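# Move the K-labelled box into the tote by the door

## Task

Find the box marked with a K on its top face and place only that box inside the tote near the door, fully within the tote with no part extending past its rim. All other boxes must stay on their desks. The robot must not tip over or finish leaning, and the box must sit in the tote on its own at the end, not held there by the robot.

## Robot and tools

ROBOT. A Hello Robot Stretch 4 with a single arm: an omni-wheel base, a lift that rides up and down a mast, an arm that telescopes straight out, a three-joint wrist (yaw, pitch, roll) and a two-finger gripper. It stands about 1.6 m tall, and the base rim lies within 0.23 m of the base origin. Loose objects may occasionally get nudged by something other than the robot.

FRAMES. The base frame sits on the floor below the base centre: x ahead, y to the left, z upward. hand_pose is reported in this frame and marks a point between the tips of the open fingers; with all wrist joints at 0 its axes line up with the base axes. The printed hand position may be somewhat off. The odometry frame is where the base frame was when the scene began.

execute_actions. Argument "actions" is a list holding one action, or empty (empty only reports state and images). Optional "cameras": a list of head_camera, head_left_camera, head_right_camera, wrist_camera or all; omitted, null or ["all"] gives every camera, [] gives none. An action contains "base", "joints" or both, plus optional "pace" and "contact_limits"; alternatively it is just {"end_of_arm": "enable_torque"}, which re-powers any wrist or gripper motor that shut itself off so it holds its current spot. All motions in one action start at once and may finish at different times; none runs past 15 s.
- "base" carries exactly one relative move, measured from where the base last reported itself: {"translate_m": d} drives straight, forward positive, -2 to 2 m; {"strafe_m": d} slides sideways, left positive, -2 to 2 m; {"rotate_rad": d} spins in place, counter-clockwise (left) positive, -3.2 to 3.2 rad.
- "joints" is one dictionary of absolute targets keyed by joint name, any subset: lift_m 0 to 1.2 (m); arm_m 0 to 0.55 (m of extension); wrist_yaw_rad -1.134 to 4.276 (0 ahead, positive left, 3.14 stowed; past 3.4 the arm may block it); wrist_pitch_rad -1.117 to 4.259 (0 level, 1.57 pointing down); wrist_roll_rad -1.117 to 4.259 (0 fingers level, positive turns clockwise viewed from behind); gripper_m -0.038 to 0.141 (fingertip gap in m; negative presses tips together). Done tolerances: ±0.004 for lift, arm and gripper, ±0.02 for yaw and roll, ±0.05 for pitch. Targets past a range are clipped and flagged; other bad values or unknown keys reject the whole call with no motion.
- "pace": "slow", "default" (if omitted), "fast" or "max". Base speed 0.1/0.3/0.4/0.6 m/s and spin 1/2/3/4 rad/s respectively, further limited when the lift is above 0.2 m (down to 0.3 m/s and 1 rad/s at 1.2 m). Wrist speed ignores pace.
- "contact_limits": only {"arm_m": value}, 0 (gentlest) to 0.75 (firmest), default 0.5; how hard the arm may push before halting.
A joint or base left out of an action may keep pushing toward an earlier target without its status showing it. If a result reports a stop, later tool calls in the same reply are skipped.

wait: {"seconds": 0 to 10}; commands nothing and returns state and images as an empty action would.

zoom_image: {"camera": name, "region": [x0, y0, x1, y1]} in pixels of that camera's most recent full image, origin top-left, at most 504 by 504; gives a sharper close-up.

finished_scene: {"scene": n}; closes the scene irreversibly once the last command has been held and reports success. The goal must then hold without the robot. Replying with no tool call ends everything.

RESULTS. base_status and joint_status tell how each motion ended: "done" (for the base, wheels turned the commanded amount, slip included); "off_target" (stopped short, maybe still pushing); "contact_stop_at_<key>" (hit something; the part goes slack, so a loaded lift may sag or a base may roll); "limit_stop_at_<name>"; "time_out"; "torque_fault" (wrist or gripper motor overloaded and went limp until enable_torque). After these, the old target is dropped. "limit_stop_at_tilt" means a lean above 6 degrees: lift, arm and wheels go slack and ignore commands until it eases. "limit_stop_at_own_body" guards self-collision, likeliest with pitch below -0.2 plus roll below -0.4 or above 4; moving away still works. on_its_own lists things not commanded this call; its "held at" is a held target, not a position. lidar_m: 12 ranges in m from the base origin, 30-degree sectors starting straight ahead and going counter-clockwise (4th left, 7th behind, 10th right); "-" is nothing seen or closer than 0.25 m; sees from ~0.15 m up, misses clear objects, thin legs and much behind. wrist_depth_mm: 7x7 grid of median depths from top-left, 100 to 2000 mm, "-" invalid; shows the robot itself. base_odometry counts wheel turns, heading -3.142 to 3.142 positive left; if turned_by_wheels and turned_by_imu differ by more than ~0.1 rad, the base slipped or struck something and heading is off by about their difference. base_tilt in degrees, forward and right positive, with a fixed bias up to ~1.5. motor_effort is percent of maximum, positive toward larger joint values, peak of last action in brackets, each with a fixed offset and noise; wheel_0..2 positive turns the base right. A load in a level gripper shifts wrist_pitch effort away from 0.

CAMERAS. head_camera tops the mast looking forward and downward (turn the base to look around); head_left_camera and head_right_camera are fisheyes beside it, aimed steeper, showing base and arm; wrist_camera looks along the fingers, tips near the image bottom.

GRIPPING. Command a gap smaller than the box width; squeezing harder pulls it toward the wrist by up to a third of the shortfall, opening pushes it back. Neither the gripper reading nor "done" confirms a grasp; a firm squeeze (command 0 or above) shows in gripper_m effort. If fingertips jam on a surface, raise the lift. To unfold at scene start, send lift_m 0.4 with wrist_yaw_rad 0 together.

AVOID. Driving or turning with over 1 kg held and arm_m above 0.2, especially fast; steady pushing or pulling with a high gripper or high contact limit (tipping risk); pressing the gripper into things (torque faults); drops, slams, hard hits, knocking boxes off desks; ending tilted. The simulation continues while you think, with the last command held. Shorter robot motion is better.

Each tool is called after ">>>" as a command line: name --argument value for each argument, lists and objects as JSON in quotes; but a table of rows of numbers goes row by row, as --pt "numbers of a row", without its own name.

## Session

>>> execute_actions --actions '[]'

Scene clock: 0.00 s.
base_odometry: x=+0.000 y=+0.000 heading=+0.000 (m, m, rad; odometry frame)
turned_by_wheels: +0.000 (rad since the last result)
turned_by_imu: +0.000 (rad since the last result)
base_tilt: forward=-0.1 right=+0.6 (deg)
lidar_m: 1.54 1.14 1.00 0.97 1.10 1.36 1.34 0.94 0.70 0.68 0.76 1.64
base_status: not commanded
joint_positions: lift_m=+0.171 arm_m=+0.001 wrist_yaw_rad=+3.226 wrist_pitch_rad=+0.010 wrist_roll_rad=-0.008 gripper_m=+0.057
joint_status: not commanded
motor_effort: lift_m=+19 arm_m=+0 wrist_yaw_rad=-1 wrist_pitch_rad=-5 wrist_roll_rad=+3 gripper_m=-3 wheel_0=+0 wheel_1=+0 wheel_2=+0 (%)
hand_pose: x=-0.1231 y=+0.0628 z=+0.3464 quat_wxyz=(-0.042, -0.005, -0.004, +0.999) (m; base frame)
wrist_depth_mm: - 136 135 - - - 1464 / - 106 135 1708 1661 1863 1708 / - 110 135 - - - 1661 / - 128 149 - - - 1661 / 201 1138 1863 - - - 1756 / 217 1205 193 1397 190 1336 1281 / 216 931 946 144 931 809 904
pictures: head_camera, head_left_camera, head_right_camera, wrist_camera
Images, in order (width x height): head_camera 420x560, head_left_camera 420x672, head_right_camera 420x672, wrist_camera 616x392.

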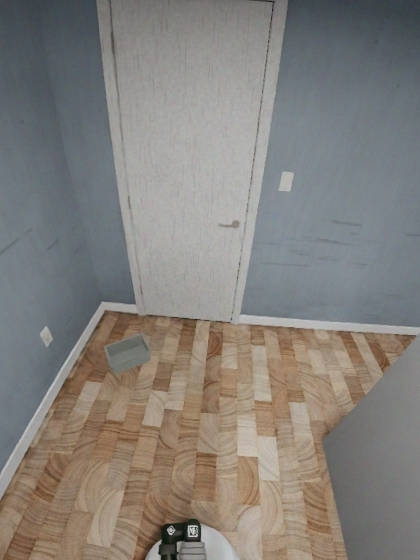

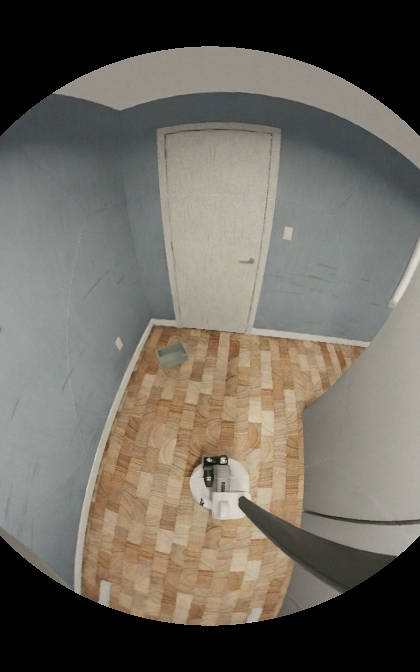

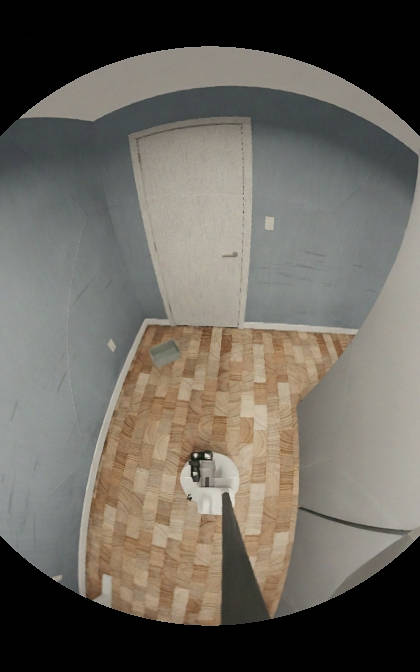

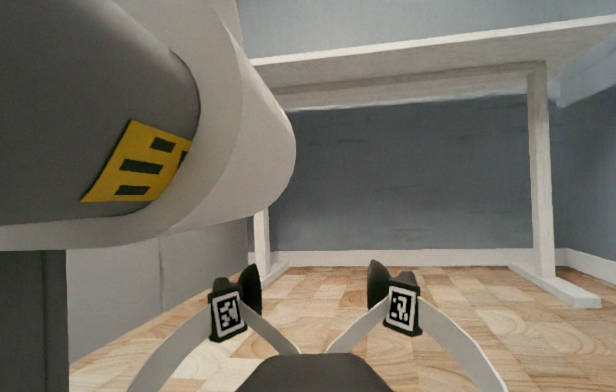

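>>> execute_actions --actions '[{"base":{"rotate_rad":3.05},"pace":"fast"}]' --cameras '["head_camera","head_left_camera"]'

Scene clock: 5.63 s.
base_odometry: x=+0.000 y=+0.000 heading=+3.050 (m, m, rad; odometry frame)
turned_by_wheels: +3.050 (rad since the last result)
turned_by_imu: +3.104 (rad since the last result)
base_tilt: forward=-0.1 right=+0.6 (deg)
lidar_m: 1.32 0.98 0.72 0.69 0.73 1.65 1.57 1.16 1.05 1.01 1.07 1.38
base_status: done
joint_positions: lift_m=+0.171 arm_m=+0.001 wrist_yaw_rad=+3.226 wrist_pitch_rad=+0.010 wrist_roll_rad=-0.008 gripper_m=+0.057
joint_status: not commanded
motor_effort: lift_m=+19(19) arm_m=+0(0) wrist_yaw_rad=+3(1) wrist_pitch_rad=-5(5) wrist_roll_rad=+3(3) gripper_m=-3(2) wheel_0=-2(11) wheel_1=+0(10) wheel_2=+0(12) (%)
hand_pose: x=-0.1231 y=+0.0629 z=+0.3464 quat_wxyz=(-0.042, -0.005, -0.004, +0.999) (m; base frame)
wrist_depth_mm: - 135 135 1708 1661 1618 1618 / - 105 135 1661 1661 1618 1576 / - 110 135 1661 1661 1618 1618 / - 128 149 1661 1661 1618 1576 / 202 1708 1708 1708 1618 1618 1576 / 216 1205 196 1397 190 1336 1281 / 216 931 960 145 917 809 891
pictures: head_camera, head_left_camera
Images, in order (width x height): head_camera 420x560, head_left_camera 420x672.

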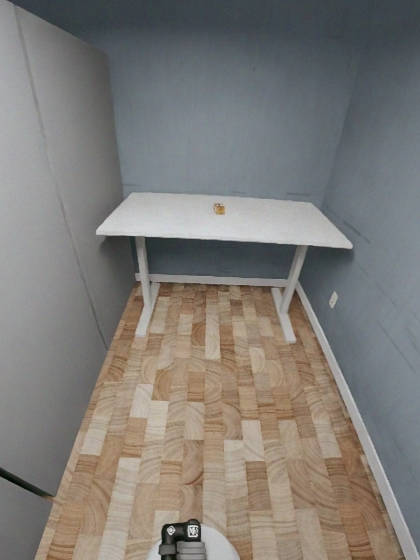

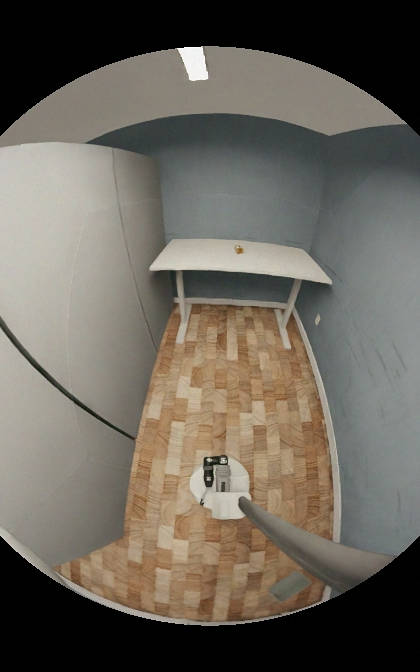

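>>> zoom_image --camera "head_camera" --region '[200, 195, 240, 222]'

Region (200, 195, 240, 222) of head_camera's 420x560 image, scaled by 12.600, with more detail than that image has; it fills the top 340 rows of this view, and the rest is white.

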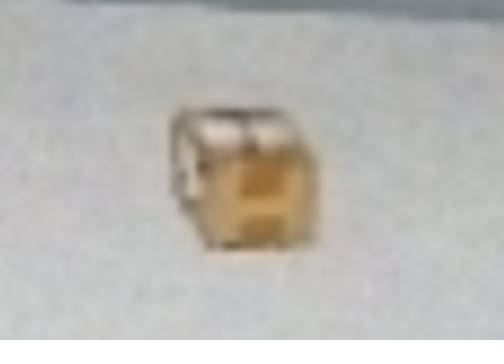

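>>> execute_actions --actions '[{"base":{"translate_m":0.5},"pace":"max"}]' --cameras '["head_camera"]'

>>> zoom_image --camera "head_camera" --region '[190, 210, 260, 270]'

Scene clock: 21.90 s.
base_odometry: x=-0.498 y=+0.046 heading=+3.050 (m, m, rad; odometry frame)
turned_by_wheels: +0.000 (rad since the last result)
turned_by_imu: +0.000 (rad since the last result)
base_tilt: forward=-0.1 right=+0.6 (deg)
lidar_m: 0.83 0.87 0.69 0.68 0.74 1.02 2.08 1.47 1.05 1.01 1.09 0.86
base_status: done
joint_positions: lift_m=+0.171 arm_m=+0.001 wrist_yaw_rad=+3.226 wrist_pitch_rad=+0.010 wrist_roll_rad=-0.008 gripper_m=+0.057
joint_status: not commanded
motor_effort: lift_m=+19(19) arm_m=+0(0) wrist_yaw_rad=+0(3) wrist_pitch_rad=-5(5) wrist_roll_rad=+2(2) gripper_m=-3(4) wheel_0=+0(10) wheel_1=-1(10) wheel_2=+1(15) (%)
hand_pose: x=-0.1231 y=+0.0629 z=+0.3464 quat_wxyz=(-0.042, -0.005, -0.004, +0.999) (m; base frame)
wrist_depth_mm: - 136 135 - - - 1078 / - 105 135 - - - 1078 / - 110 135 - - - 1060 / - 128 149 - - - 1098 / 201 1808 - - - - 1118 / 216 1499 195 1397 190 1336 1098 / 216 917 960 145 931 809 878
pictures: head_camera
Images, in order (width x height): head_camera 420x560.

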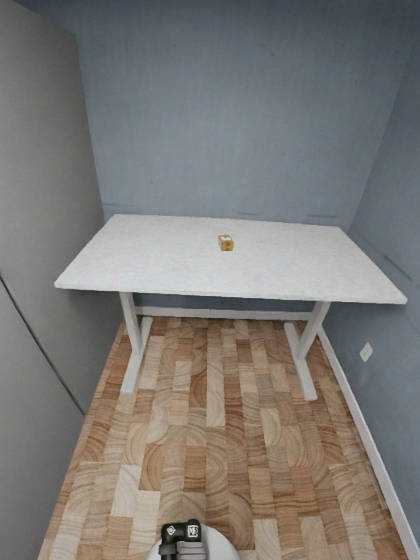

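Region (190, 210, 260, 270) of head_camera's 420x560 image, scaled by 7.200, with more detail than that image has; it fills the top 432 rows of this view, and the rest is white.

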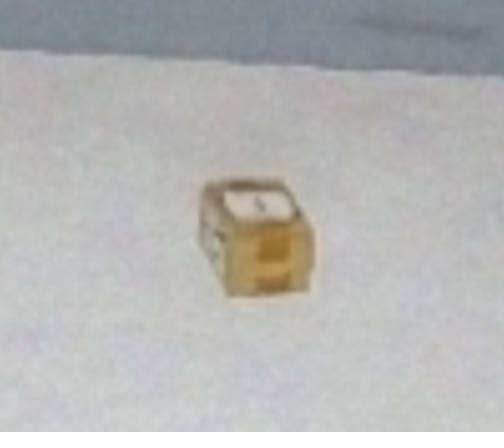

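>>> execute_actions --actions '[{"base":{"translate_m":0.3},"joints":{"lift_m":0.95,"wrist_yaw_rad":0,"wrist_pitch_rad":0.6,"gripper_m":0.12},"pace":"fast"}]' --cameras '["head_camera","wrist_camera"]'

Scene clock: 35.53 s.
base_odometry: x=-0.797 y=+0.073 heading=+3.050 (m, m, rad; odometry frame)
turned_by_wheels: +0.000 (rad since the last result)
turned_by_imu: -0.001 (rad since the last result)
base_tilt: forward=-0.1 right=+0.6 (deg)
lidar_m: 0.52 0.56 0.69 0.67 0.72 1.01 1.96 1.42 1.08 1.04 0.75 0.55
base_status: done
joint_positions: lift_m=+0.950 arm_m=+0.001 wrist_yaw_rad=+0.000 wrist_pitch_rad=+0.602 wrist_roll_rad=-0.008 gripper_m=+0.120
joint_status: all done
motor_effort: lift_m=+23(27) arm_m=+0(0) wrist_yaw_rad=-1(5) wrist_pitch_rad=-4(0) wrist_roll_rad=+3(3) gripper_m=-3(1) wheel_0=+1(8) wheel_1=+0(8) wheel_2=+1(12) (%)
hand_pose: x=+0.4095 y=-0.0874 z=+0.9646 quat_wxyz=(+0.955, -0.004, +0.296, +0.001) (m; base frame)
wrist_depth_mm: 991 991 946 917 866 831 788 / 634 621 603 580 564 544 530 / 452 442 433 424 413 407 397 / 364 359 355 347 347 347 343 / 991 1430 1464 1464 1430 1430 1430 / 1078 960 216 1397 1308 213 1255 / 1060 1160 1255 139 1205 1182 1118
pictures: head_camera, wrist_camera
Images, in order (width x height): head_camera 420x560, wrist_camera 616x392.

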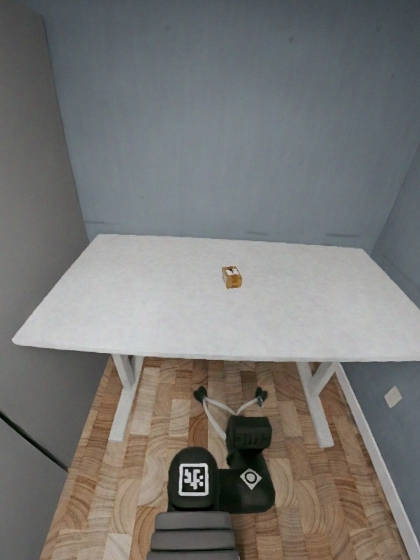

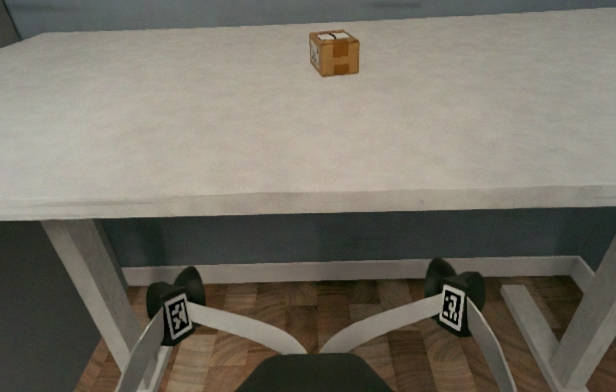

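>>> zoom_image --camera "head_camera" --region '[210, 255, 255, 295]'

>>> zoom_image --camera "wrist_camera" --region '[295, 20, 375, 85]'

Region (210, 255, 255, 295) of head_camera's 420x560 image, scaled by 11.200, with more detail than that image has.

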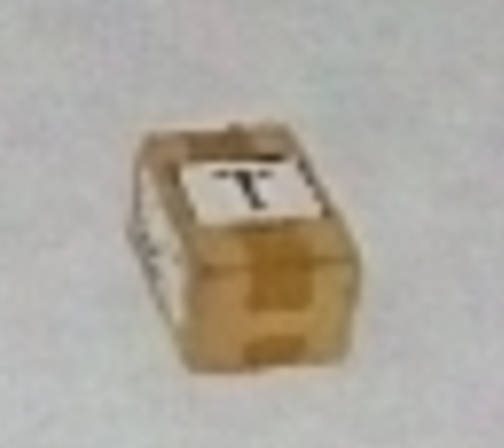

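Region (295, 20, 375, 85) of wrist_camera's 616x392 image, scaled by 6.300; it fills the top 410 rows of this view, and the rest is white.

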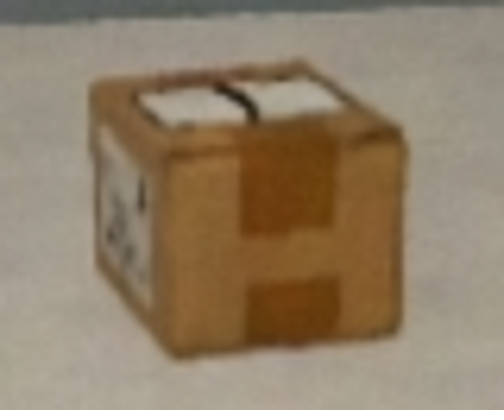

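>>> execute_actions --actions '[{"base":{"translate_m":-1.85},"joints":{"lift_m":0.25,"wrist_pitch_rad":0.3},"pace":"max"}]' --cameras '["head_left_camera"]'

>>> execute_actions --actions '[{"base":{"rotate_rad":1.5},"pace":"fast"}]' --cameras '["head_camera","head_right_camera"]'

Scene clock: 58.50 s.
base_odometry: x=+1.045 y=-0.096 heading=+3.050 (m, m, rad; odometry frame)
turned_by_wheels: +0.000 (rad since the last result)
turned_by_imu: -0.006 (rad since the last result)
base_tilt: forward=-0.1 right=+0.6 (deg)
lidar_m: 2.38 1.02 0.84 1.97 0.77 0.55 0.49 0.55 0.45 0.54 1.02 1.43
base_status: done
joint_positions: lift_m=+0.250 arm_m=+0.001 wrist_yaw_rad=+0.000 wrist_pitch_rad=+0.302 wrist_roll_rad=-0.008 gripper_m=+0.120
joint_status: all done
motor_effort: lift_m=+18(21) arm_m=+0(0) wrist_yaw_rad=+2(1) wrist_pitch_rad=-4(11) wrist_roll_rad=+2(3) gripper_m=+1(1) wheel_0=-2(6) wheel_1=-1(6) wheel_2=-1(12) (%)
hand_pose: x=+0.4471 y=-0.0874 z=+0.3425 quat_wxyz=(+0.989, -0.004, +0.151, +0.001) (m; base frame)
wrist_depth_mm: 1182 1756 - - - - 1366 / 1205 1708 - - - - 1366 / 1182 1661 - - - - 1397 / 1160 1464 1618 1537 1499 1430 1281 / 1060 1078 1078 1078 1042 1008 991 / 854 809 217 809 732 213 778 / 683 647 661 139 647 615 634
pictures: head_left_camera
Images, in order (width x height): head_left_camera 420x672.

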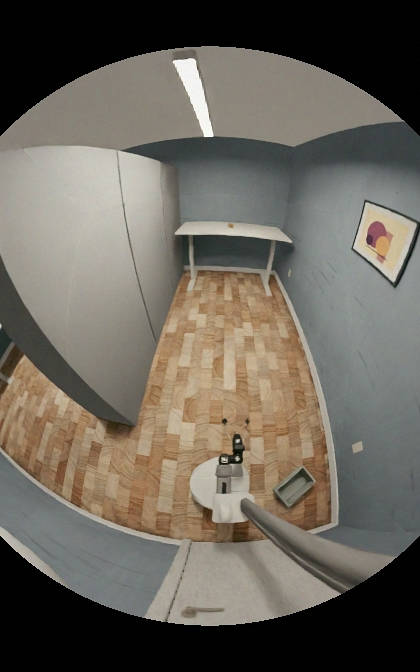

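Scene clock: 60.20 s.
base_odometry: x=+1.045 y=-0.096 heading=-1.734 (m, m, rad; odometry frame)
turned_by_wheels: +1.500 (rad since the last result)
turned_by_imu: +1.527 (rad since the last result)
base_tilt: forward=-0.1 right=+0.6 (deg)
lidar_m: 2.44 0.82 0.56 0.48 0.54 0.47 0.99 1.01 1.34 2.41 1.08 0.84
base_status: done
joint_positions: lift_m=+0.250 arm_m=+0.001 wrist_yaw_rad=+0.000 wrist_pitch_rad=+0.302 wrist_roll_rad=-0.008 gripper_m=+0.120
joint_status: not commanded
motor_effort: lift_m=+18(18) arm_m=+0(0) wrist_yaw_rad=+1(1) wrist_pitch_rad=-6(4) wrist_roll_rad=+3(2) gripper_m=+2(1) wheel_0=-3(11) wheel_1=-1(10) wheel_2=-2(10) (%)
hand_pose: x=+0.4471 y=-0.0874 z=+0.3425 quat_wxyz=(+0.989, -0.004, +0.151, +0.001) (m; base frame)
wrist_depth_mm: 1078 1661 - - - 591 477 / 1060 1661 - - - 597 492 / 1025 1618 - - - 603 512 / 1025 1464 1618 1576 1366 621 535 / 1008 1118 1098 1060 976 585 559 / 854 798 216 798 723 213 585 / 683 640 661 140 647 609 609
pictures: head_camera, head_right_camera
Images, in order (width x height): head_camera 420x560, head_right_camera 420x672.

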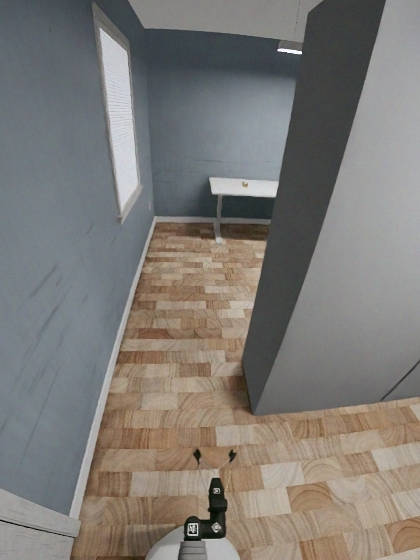

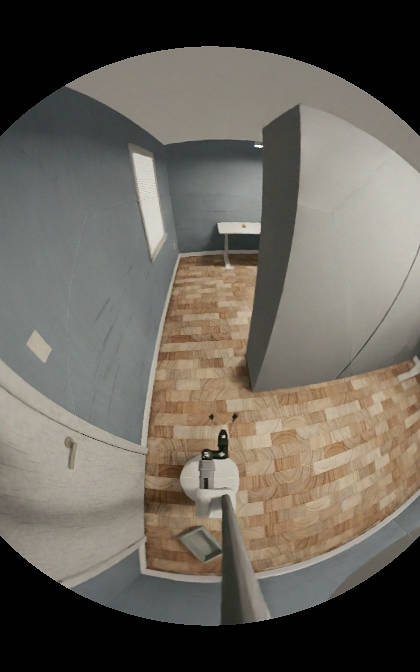

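>>> execute_actions --actions '[{"base":{"strafe_m":0.13},"pace":"max"}]' --cameras '["head_camera"]'

Scene clock: 72.33 s.
base_odometry: x=+1.174 y=-0.117 heading=-1.734 (m, m, rad; odometry frame)
turned_by_wheels: +0.000 (rad since the last result)
turned_by_imu: -0.001 (rad since the last result)
base_tilt: forward=-0.1 right=+0.6 (deg)
lidar_m: 1.94 0.64 0.43 0.34 0.40 0.57 0.99 0.60 1.37 2.53 1.08 0.90
base_status: done
joint_positions: lift_m=+0.250 arm_m=+0.001 wrist_yaw_rad=+0.000 wrist_pitch_rad=+0.302 wrist_roll_rad=-0.008 gripper_m=+0.120
joint_status: not commanded
motor_effort: lift_m=+19(18) arm_m=+0(0) wrist_yaw_rad=-2(2) wrist_pitch_rad=-5(5) wrist_roll_rad=+2(3) gripper_m=+0(1) wheel_0=+3(15) wheel_1=-2(13) wheel_2=+0(3) (%)
hand_pose: x=+0.4471 y=-0.0874 z=+0.3425 quat_wxyz=(+0.989, -0.004, +0.151, +0.001) (m; base frame)
wrist_depth_mm: 866 1336 - - - 842 597 / 854 1336 - - - 854 609 / 842 1281 - - - 866 615 / 842 1281 1618 1537 1499 878 615 / 809 1042 1078 1078 1042 854 627 / 778 798 217 809 723 213 640 / 683 654 661 139 640 609 609
pictures: head_camera
Images, in order (width x height): head_camera 420x560.

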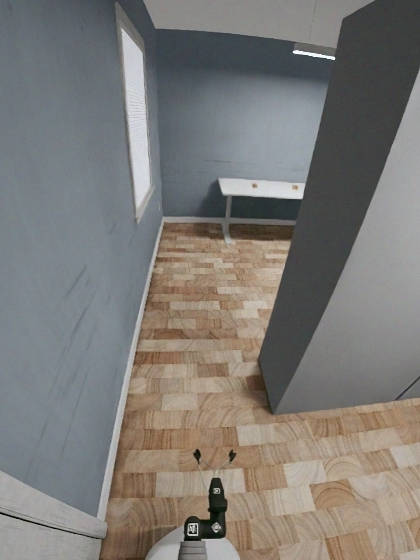

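>>> execute_actions --actions '[{"base":{"translate_m":1.75},"pace":"max"}]' --cameras '["head_camera","head_right_camera"]'

Scene clock: 82.83 s.
base_odometry: x=+0.890 y=-1.844 heading=-1.734 (m, m, rad; odometry frame)
turned_by_wheels: +0.000 (rad since the last result)
turned_by_imu: +0.002 (rad since the last result)
base_tilt: forward=-0.1 right=+0.6 (deg)
lidar_m: 1.26 0.64 0.47 0.48 0.50 0.67 1.64 0.72 0.77 1.99 1.78 1.28
base_status: done
joint_positions: lift_m=+0.250 arm_m=+0.001 wrist_yaw_rad=+0.000 wrist_pitch_rad=+0.302 wrist_roll_rad=-0.008 gripper_m=+0.120
joint_status: not commanded
motor_effort: lift_m=+17(17) arm_m=+0(0) wrist_yaw_rad=-1(0) wrist_pitch_rad=-6(5) wrist_roll_rad=+3(3) gripper_m=-1(1) wheel_0=+1(7) wheel_1=+0(11) wheel_2=+2(15) (%)
hand_pose: x=+0.4471 y=-0.0874 z=+0.3425 quat_wxyz=(+0.989, -0.004, +0.151, +0.001) (m; base frame)
wrist_depth_mm: 946 1499 1576 1618 1618 1661 1618 / 931 1430 1661 1661 1661 1708 1708 / 931 1397 1708 1756 1756 1756 1756 / 917 1366 1618 1576 1430 1499 1397 / 891 1118 1078 1060 1060 1025 991 / 809 809 216 809 723 213 768 / 683 647 661 139 647 615 634
pictures: head_camera, head_right_camera
Images, in order (width x height): head_camera 420x560, head_right_camera 420x672.

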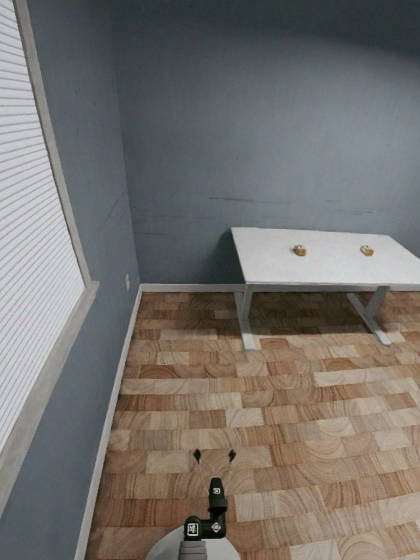

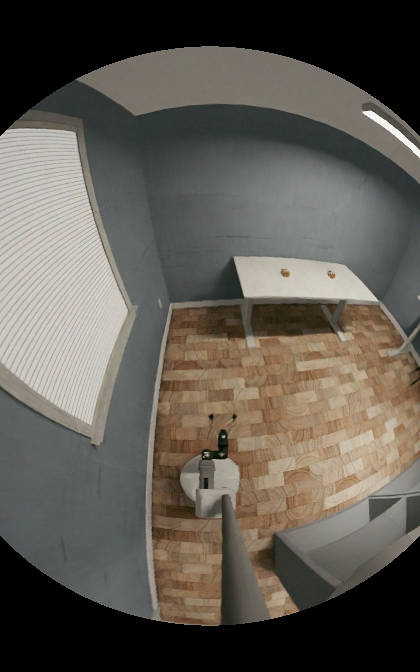

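>>> zoom_image --camera "head_camera" --region '[280, 235, 390, 265]'

Region (280, 235, 390, 265) of head_camera's 420x560 image, scaled by 4.582, with more detail than that image has; it fills the top 137 rows of this view, and the rest is white.

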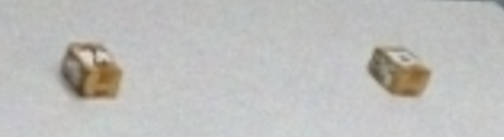

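>>> execute_actions --actions '[{"base":{"strafe_m":-0.65},"pace":"max"}]' --cameras '[]'

>>> execute_actions --actions '[{"base":{"translate_m":0.65},"joints":{"lift_m":0.85,"wrist_pitch_rad":0.6},"pace":"max"}]' --cameras '["head_camera","head_right_camera","wrist_camera"]'

Scene clock: 98.03 s.
base_odometry: x=+0.249 y=-1.739 heading=-1.734 (m, m, rad; odometry frame)
turned_by_wheels: +0.000 (rad since the last result)
turned_by_imu: +0.001 (rad since the last result)
base_tilt: forward=-0.1 right=+0.6 (deg)
lidar_m: 1.23 1.25 1.15 1.11 1.16 0.57 0.53 0.55 0.77 1.83 1.91 1.27
base_status: done
joint_positions: lift_m=+0.250 arm_m=+0.001 wrist_yaw_rad=+0.000 wrist_pitch_rad=+0.302 wrist_roll_rad=-0.008 gripper_m=+0.120
joint_status: not commanded
motor_effort: lift_m=+19(18) arm_m=+0(0) wrist_yaw_rad=+2(0) wrist_pitch_rad=-7(4) wrist_roll_rad=+3(3) gripper_m=+0(1) wheel_0=-3(15) wheel_1=+2(15) wheel_2=+0(2) (%)
hand_pose: x=+0.4471 y=-0.0874 z=+0.3425 quat_wxyz=(+0.989, -0.004, +0.151, +0.001) (m; base frame)
wrist_depth_mm: 1618 1576 1205 1576 1708 1661 1661 / 1618 1708 1618 1708 1708 1708 1708 / 1708 1708 1756 1708 1756 1756 1808 / 1661 1661 1537 1576 1499 1464 1397 / 1160 1118 1098 1060 1042 1025 1008 / 866 809 216 809 723 213 778 / 683 647 668 139 640 621 627
pictures: none
No camera images: the call's "cameras" was empty. Leave "cameras" out to get every camera's image.

Scene clock: 100.63 s.
base_odometry: x=+0.144 y=-2.381 heading=-1.733 (m, m, rad; odometry frame)
turned_by_wheels: +0.000 (rad since the last result)
turned_by_imu: +0.000 (rad since the last result)
base_tilt: forward=-0.1 right=+0.6 (deg)
lidar_m: 0.57 0.57 1.16 1.11 1.17 1.60 1.18 1.24 1.67 1.80 0.86 0.63
base_status: done
joint_positions: lift_m=+0.850 arm_m=+0.001 wrist_yaw_rad=+0.000 wrist_pitch_rad=+0.602 wrist_roll_rad=-0.008 gripper_m=+0.120
joint_status: all done
motor_effort: lift_m=+23(28) arm_m=+0(0) wrist_yaw_rad=+0(1) wrist_pitch_rad=-4(5) wrist_roll_rad=+3(2) gripper_m=-3(2) wheel_0=-1(11) wheel_1=+1(9) wheel_2=+1(15) (%)
hand_pose: x=+0.4095 y=-0.0874 z=+0.8647 quat_wxyz=(+0.955, -0.004, +0.296, +0.001) (m; base frame)
wrist_depth_mm: 1025 1042 1025 1042 1060 1078 1098 / 1078 1060 1008 976 946 917 891 / 1160 750 732 683 707 683 668 / 591 585 574 569 554 544 539 / 488 484 469 466 473 466 477 / 1281 1229 217 1281 1205 213 1229 / 1138 1098 1098 139 1098 1060 1098
pictures: head_camera, head_right_camera, wrist_camera
Images, in order (width x height): head_camera 420x560, head_right_camera 420x672, wrist_camera 616x392.

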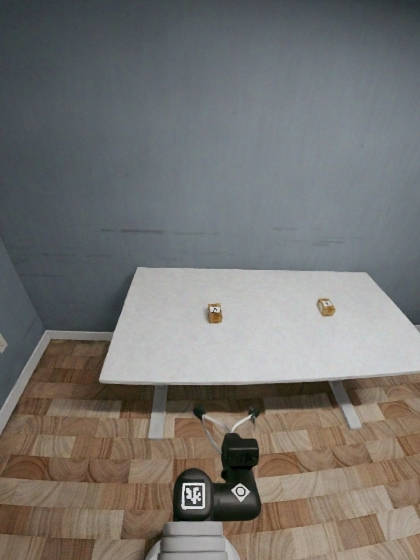

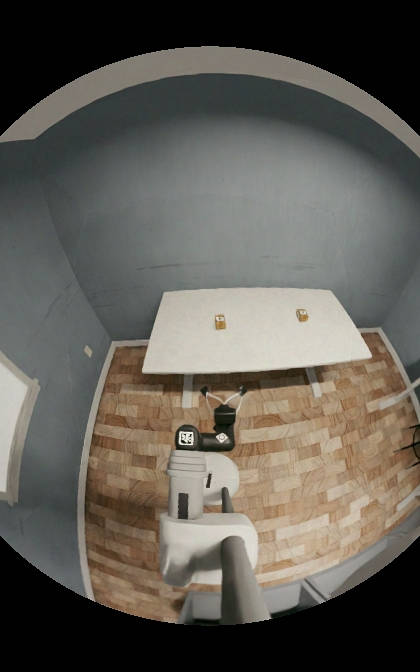

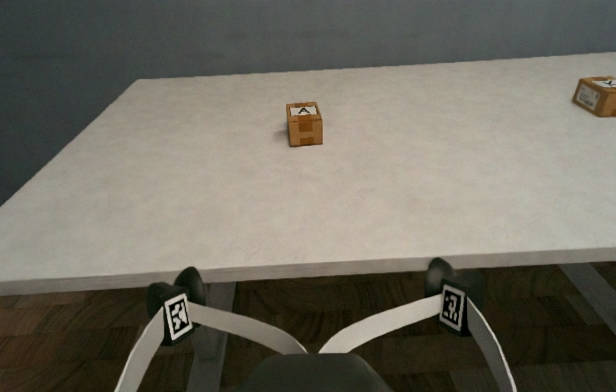

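>>> zoom_image --camera "head_camera" --region '[305, 290, 345, 325]'

>>> zoom_image --camera "head_camera" --region '[195, 295, 235, 330]'

Region (305, 290, 345, 325) of head_camera's 420x560 image, scaled by 12.600, with more detail than that image has; it fills the top 441 rows of this view, and the rest is white.

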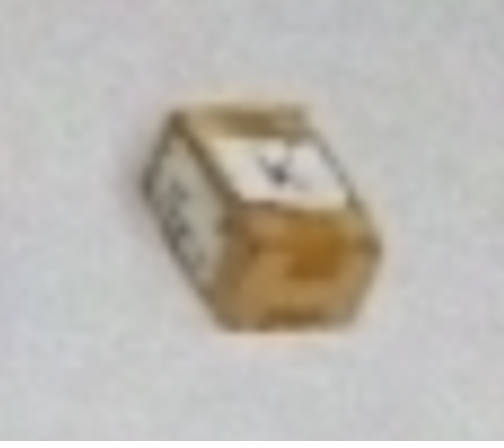

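Region (195, 295, 235, 330) of head_camera's 420x560 image, scaled by 12.600, with more detail than that image has; it fills the top 441 rows of this view, and the rest is white.

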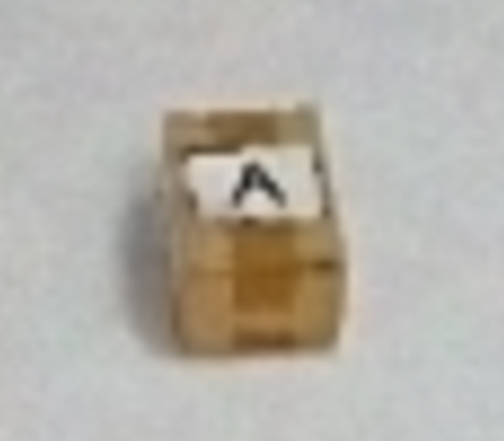

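>>> execute_actions --actions '[{"base":{"strafe_m":-0.55},"pace":"max"}]' --cameras '["head_camera","head_right_camera","wrist_camera"]'

Scene clock: 114.93 s.
base_odometry: x=-0.399 y=-2.292 heading=-1.733 (m, m, rad; odometry frame)
turned_by_wheels: +0.000 (rad since the last result)
turned_by_imu: +0.000 (rad since the last result)
base_tilt: forward=-0.1 right=+0.5 (deg)
lidar_m: 0.57 0.61 0.83 1.66 1.73 1.23 1.16 1.20 1.33 1.24 0.85 0.61
base_status: done
joint_positions: lift_m=+0.850 arm_m=+0.001 wrist_yaw_rad=+0.000 wrist_pitch_rad=+0.602 wrist_roll_rad=-0.008 gripper_m=+0.120
joint_status: not commanded
motor_effort: lift_m=+22(23) arm_m=+0(0) wrist_yaw_rad=+0(1) wrist_pitch_rad=-4(5) wrist_roll_rad=+3(3) gripper_m=-3(2) wheel_0=+0(13) wheel_1=+2(9) wheel_2=+0(0) (%)
hand_pose: x=+0.4095 y=-0.0874 z=+0.8647 quat_wxyz=(+0.955, -0.004, +0.296, +0.001) (m; base frame)
wrist_depth_mm: 1042 1060 1060 1060 1078 1078 1118 / 1060 1042 1008 991 946 931 1205 / 723 750 732 707 707 683 676 / 597 585 574 564 554 544 535 / 488 480 473 477 473 469 480 / 1255 1281 217 1281 1182 213 1255 / 1138 1118 1118 139 1118 1060 1098
pictures: head_camera, head_right_camera, wrist_camera
Images, in order (width x height): head_camera 420x560, head_right_camera 420x672, wrist_camera 616x392.

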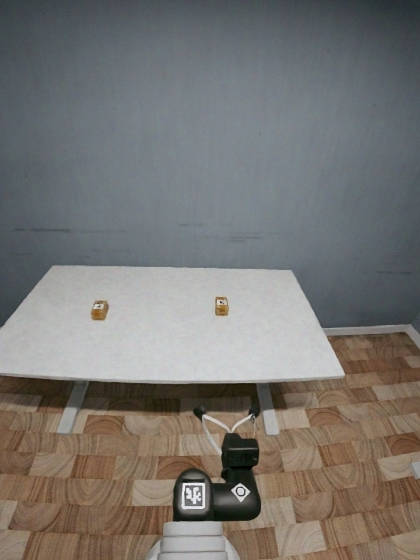

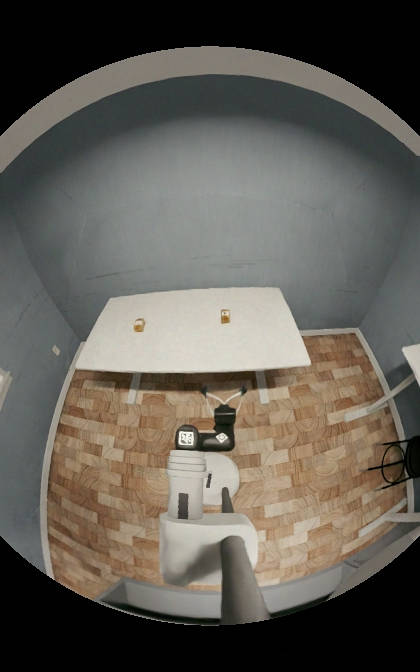

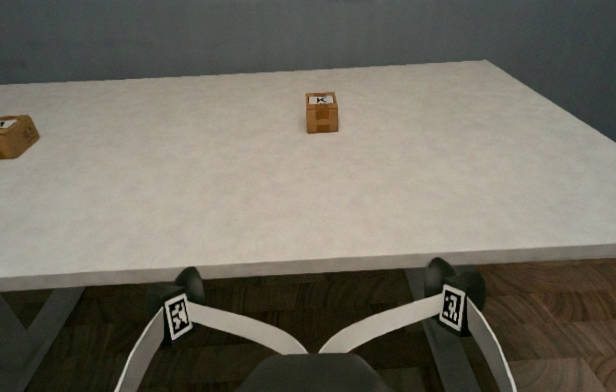

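>>> execute_actions --actions '[{"base":{"translate_m":0.24},"joints":{"lift_m":0.97,"wrist_pitch_rad":1.5,"arm_m":0.42,"gripper_m":0.13},"pace":"fast"}]' --cameras '["head_camera","head_right_camera","wrist_camera"]'

Scene clock: 129.97 s.
base_odometry: x=-0.438 y=-2.528 heading=-1.733 (m, m, rad; odometry frame)
turned_by_wheels: +0.001 (rad since the last result)
turned_by_imu: -0.001 (rad since the last result)
base_tilt: forward=-0.1 right=+0.6 (deg)
lidar_m: 0.32 0.35 0.49 1.68 1.75 1.50 1.40 1.46 1.31 1.23 0.51 0.37
base_status: done
joint_positions: lift_m=+0.970 arm_m=+0.419 wrist_yaw_rad=+0.000 wrist_pitch_rad=+1.500 wrist_roll_rad=-0.008 gripper_m=+0.130
joint_status: all done
motor_effort: lift_m=+24(25) arm_m=+8(11) wrist_yaw_rad=-1(3) wrist_pitch_rad=+0(2) wrist_roll_rad=+2(2) gripper_m=+0(0) wheel_0=+2(11) wheel_1=+2(8) wheel_2=+2(13) (%)
hand_pose: x=+0.6099 y=-0.0874 z=+0.8602 quat_wxyz=(+0.732, -0.003, +0.682, +0.003) (m; base frame)
wrist_depth_mm: 384 382 379 382 375 375 373 / 382 377 377 375 373 370 370 / 375 375 375 366 366 366 366 / 373 370 368 366 364 362 359 / 368 366 364 362 359 357 357 / 364 362 357 359 355 199 353 / 359 357 357 142 351 347 349
pictures: head_camera, head_right_camera, wrist_camera
Images, in order (width x height): head_camera 420x560, head_right_camera 420x672, wrist_camera 616x392.

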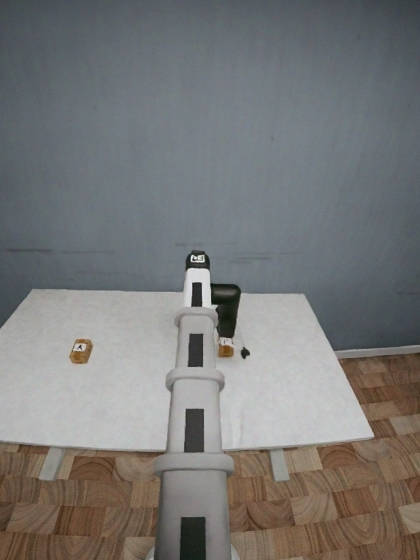

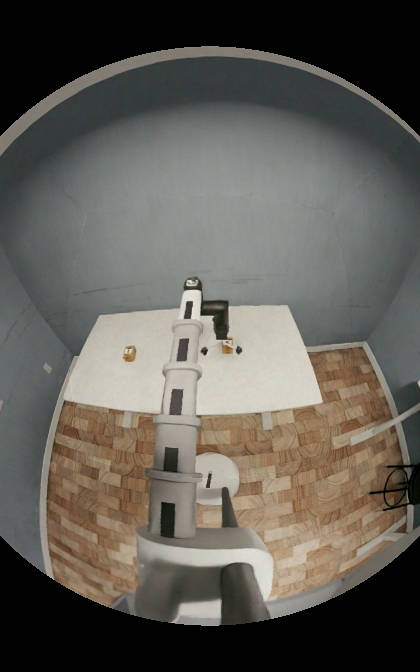

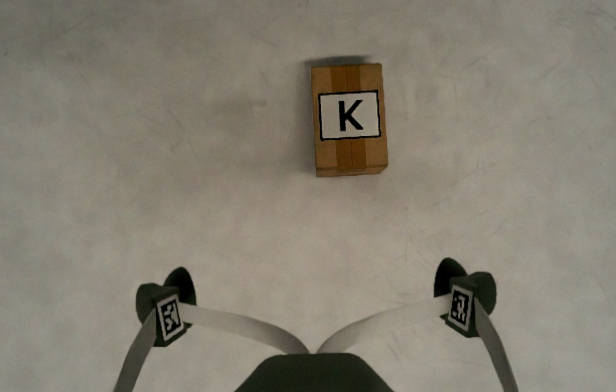

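>>> execute_actions --actions '[{"base":{"strafe_m":-0.028},"joints":{"lift_m":0.91,"arm_m":0.535},"pace":"fast"}]' --cameras '["head_right_camera","wrist_camera"]'

Scene clock: 146.20 s.
base_odometry: x=-0.466 y=-2.524 heading=-1.733 (m, m, rad; odometry frame)
turned_by_wheels: +0.000 (rad since the last result)
turned_by_imu: -0.001 (rad since the last result)
base_tilt: forward=-0.1 right=+0.6 (deg)
lidar_m: 0.34 0.34 0.48 1.69 1.76 1.49 1.40 1.49 1.30 1.22 0.49 0.37
base_status: done
joint_positions: lift_m=+0.910 arm_m=+0.534 wrist_yaw_rad=+0.000 wrist_pitch_rad=+1.500 wrist_roll_rad=-0.008 gripper_m=+0.130
joint_status: all done
motor_effort: lift_m=+16(22) arm_m=+8(10) wrist_yaw_rad=+2(1) wrist_pitch_rad=+0(1) wrist_roll_rad=+2(3) gripper_m=-3(1) wheel_0=+0(13) wheel_1=+2(7) wheel_2=+0(2) (%)
hand_pose: x=+0.7248 y=-0.0874 z=+0.8007 quat_wxyz=(+0.732, -0.003, +0.682, +0.003) (m; base frame)
wrist_depth_mm: 322 320 317 319 317 315 312 / 320 317 315 314 312 310 310 / 315 314 312 310 309 307 306 / 312 309 309 307 304 304 303 / 307 306 304 254 301 300 298 / 306 303 300 253 251 198 297 / 301 298 298 143 296 293 293
pictures: head_right_camera, wrist_camera
Images, in order (width x height): head_right_camera 420x672, wrist_camera 616x392.

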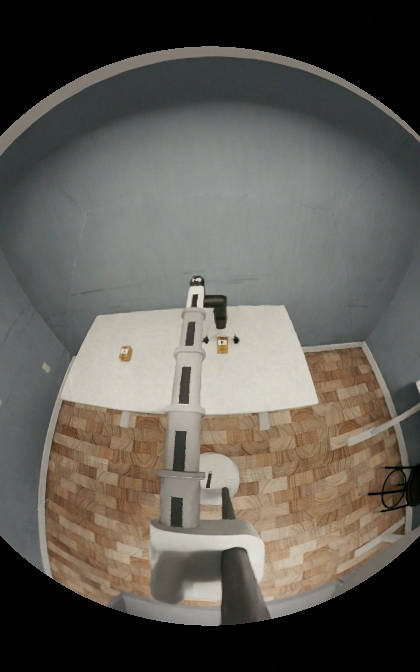

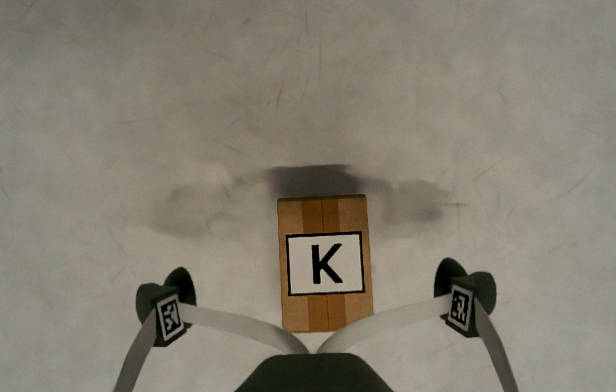

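>>> execute_actions --actions '[{"joints":{"lift_m":0.866,"gripper_m":0.085}}]' --cameras '["head_right_camera","wrist_camera"]'

Scene clock: 154.20 s.
base_odometry: x=-0.466 y=-2.524 heading=-1.733 (m, m, rad; odometry frame)
turned_by_wheels: +0.000 (rad since the last result)
turned_by_imu: -0.001 (rad since the last result)
base_tilt: forward=-0.1 right=+0.6 (deg)
lidar_m: 0.34 0.37 0.49 1.68 1.76 1.49 1.40 1.48 1.30 1.22 0.51 0.36
base_status: not commanded
joint_positions: lift_m=+0.866 arm_m=+0.534 wrist_yaw_rad=+0.000 wrist_pitch_rad=+1.500 wrist_roll_rad=-0.008 gripper_m=+0.085
joint_status: all done
motor_effort: lift_m=+17(19) arm_m=+8(8) wrist_yaw_rad=-1(0) wrist_pitch_rad=+3(1) wrist_roll_rad=+3(2) gripper_m=-1(3) wheel_0=-1(0) wheel_1=+2(2) wheel_2=+0(0) (%)
hand_pose: x=+0.7248 y=-0.0874 z=+0.7567 quat_wxyz=(+0.732, -0.003, +0.682, +0.003) (m; base frame)
wrist_depth_mm: 277 274 273 272 271 268 268 / 272 272 271 268 267 267 265 / 270 268 267 266 264 263 262 / 266 266 265 213 262 260 258 / 265 263 262 211 258 257 256 / 260 259 203 208 193 254 254 / 258 256 256 145 252 251 250
pictures: head_right_camera, wrist_camera
Images, in order (width x height): head_right_camera 420x672, wrist_camera 616x392.

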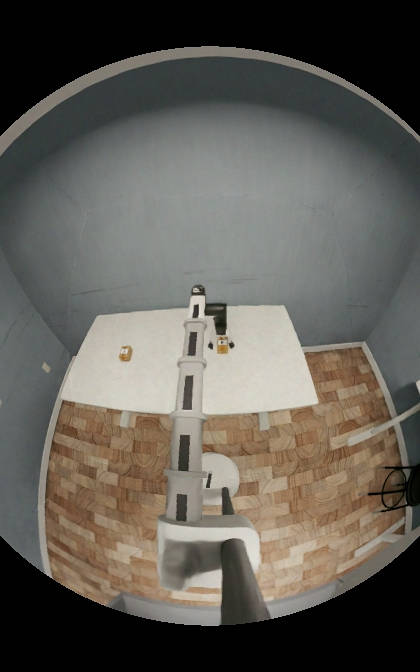

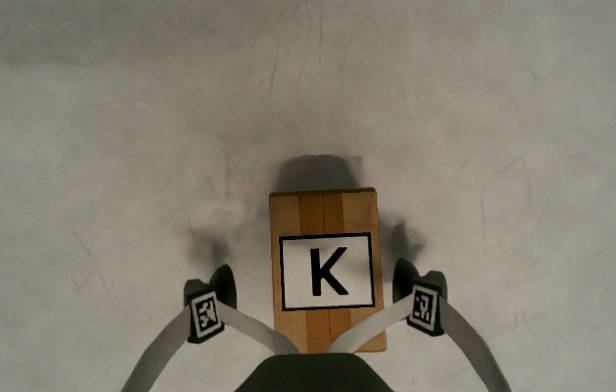

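>>> execute_actions --actions '[{"base":{"strafe_m":-0.006},"joints":{"lift_m":0.845}}]' --cameras '["head_camera","wrist_camera"]'

Scene clock: 168.40 s.
base_odometry: x=-0.472 y=-2.523 heading=-1.733 (m, m, rad; odometry frame)
turned_by_wheels: +0.000 (rad since the last result)
turned_by_imu: -0.001 (rad since the last result)
base_tilt: forward=-0.1 right=+0.6 (deg)
lidar_m: 0.32 0.35 0.49 1.70 1.75 1.48 1.39 1.48 1.28 1.19 0.51 0.35
base_status: done
joint_positions: lift_m=+0.846 arm_m=+0.534 wrist_yaw_rad=-0.001 wrist_pitch_rad=+1.503 wrist_roll_rad=-0.008 gripper_m=+0.085
joint_status: all done
motor_effort: lift_m=+9(16) arm_m=+8(8) wrist_yaw_rad=+5(2) wrist_pitch_rad=-8(6) wrist_roll_rad=+3(3) gripper_m=-2(1) wheel_0=-1(10) wheel_1=+0(6) wheel_2=+0(0) (%)
hand_pose: x=+0.7240 y=-0.0874 z=+0.7363 quat_wxyz=(+0.731, -0.003, +0.683, +0.002) (m; base frame)
wrist_depth_mm: 259 258 257 256 254 253 252 / 255 255 255 253 252 251 249 / 253 252 251 251 249 247 247 / 251 249 249 197 246 245 244 / 248 246 245 194 243 242 241 / 245 245 194 192 192 238 238 / 242 240 240 139 237 236 236
pictures: head_camera, wrist_camera
Images, in order (width x height): head_camera 420x560, wrist_camera 616x392.

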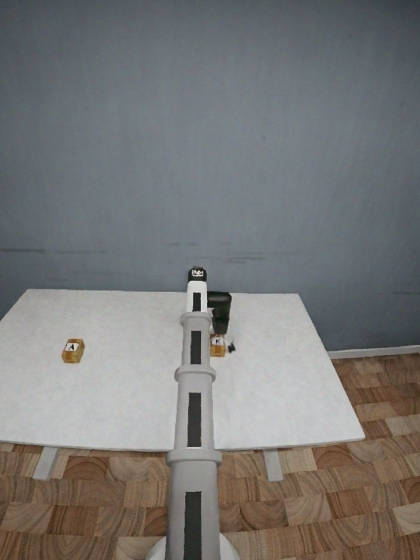

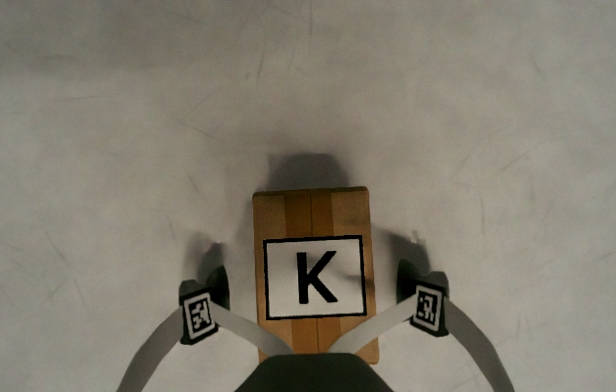

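>>> execute_actions --actions '[{"joints":{"lift_m":0.859}}]' --cameras '[]'

>>> execute_actions --actions '[{"joints":{"gripper_m":0.02}}]' --cameras '["wrist_camera"]'

Scene clock: 175.60 s.
base_odometry: x=-0.472 y=-2.523 heading=-1.733 (m, m, rad; odometry frame)
turned_by_wheels: +0.000 (rad since the last result)
turned_by_imu: -0.001 (rad since the last result)
base_tilt: forward=-0.2 right=+0.6 (deg)
lidar_m: 0.33 0.36 0.47 1.69 1.79 1.48 1.40 1.46 1.29 1.21 0.51 0.37
base_status: not commanded
joint_positions: lift_m=+0.859 arm_m=+0.534 wrist_yaw_rad=+0.000 wrist_pitch_rad=+1.501 wrist_roll_rad=-0.008 gripper_m=+0.085
joint_status: all done
motor_effort: lift_m=+24(23) arm_m=+8(8) wrist_yaw_rad=+3(0) wrist_pitch_rad=+0(9) wrist_roll_rad=+3(3) gripper_m=+0(2) wheel_0=-2(1) wheel_1=+0(0) wheel_2=+0(0) (%)
hand_pose: x=+0.7246 y=-0.0874 z=+0.7491 quat_wxyz=(+0.731, -0.003, +0.682, +0.003) (m; base frame)
wrist_depth_mm: 267 267 265 264 263 262 259 / 265 263 262 262 259 257 257 / 262 260 259 258 258 256 254 / 260 258 256 205 254 253 252 / 256 255 254 203 250 251 250 / 253 252 202 201 193 247 247 / 251 249 249 144 245 245 244
pictures: none
No camera images: the call's "cameras" was empty. Leave "cameras" out to get every camera's image.

Scene clock: 177.07 s.
base_odometry: x=-0.472 y=-2.523 heading=-1.733 (m, m, rad; odometry frame)
turned_by_wheels: +0.000 (rad since the last result)
turned_by_imu: +0.000 (rad since the last result)
base_tilt: forward=-0.1 right=+0.6 (deg)
lidar_m: 0.34 0.36 0.50 1.70 1.78 1.48 1.40 1.46 1.29 1.20 0.52 0.38
base_status: not commanded
joint_positions: lift_m=+0.859 arm_m=+0.534 wrist_yaw_rad=+0.000 wrist_pitch_rad=+1.501 wrist_roll_rad=-0.008 gripper_m=+0.020
joint_status: all done
motor_effort: lift_m=+24(24) arm_m=+8(8) wrist_yaw_rad=+0(0) wrist_pitch_rad=+0(2) wrist_roll_rad=+3(2) gripper_m=-19(17) wheel_0=-2(2) wheel_1=+0(0) wheel_2=+0(0) (%)
hand_pose: x=+0.7246 y=-0.0874 z=+0.7491 quat_wxyz=(+0.731, -0.003, +0.682, +0.003) (m; base frame)
wrist_depth_mm: 268 266 265 263 263 260 260 / 265 263 263 263 258 258 257 / 263 260 259 257 256 255 255 / 259 258 257 195 254 252 251 / 257 255 254 191 250 250 250 / 253 251 189 189 186 247 246 / 250 249 248 187 245 244 243
pictures: wrist_camera
Images, in order (width x height): wrist_camera 616x392.

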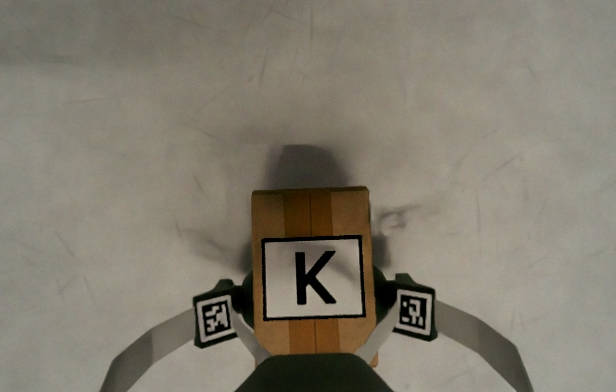

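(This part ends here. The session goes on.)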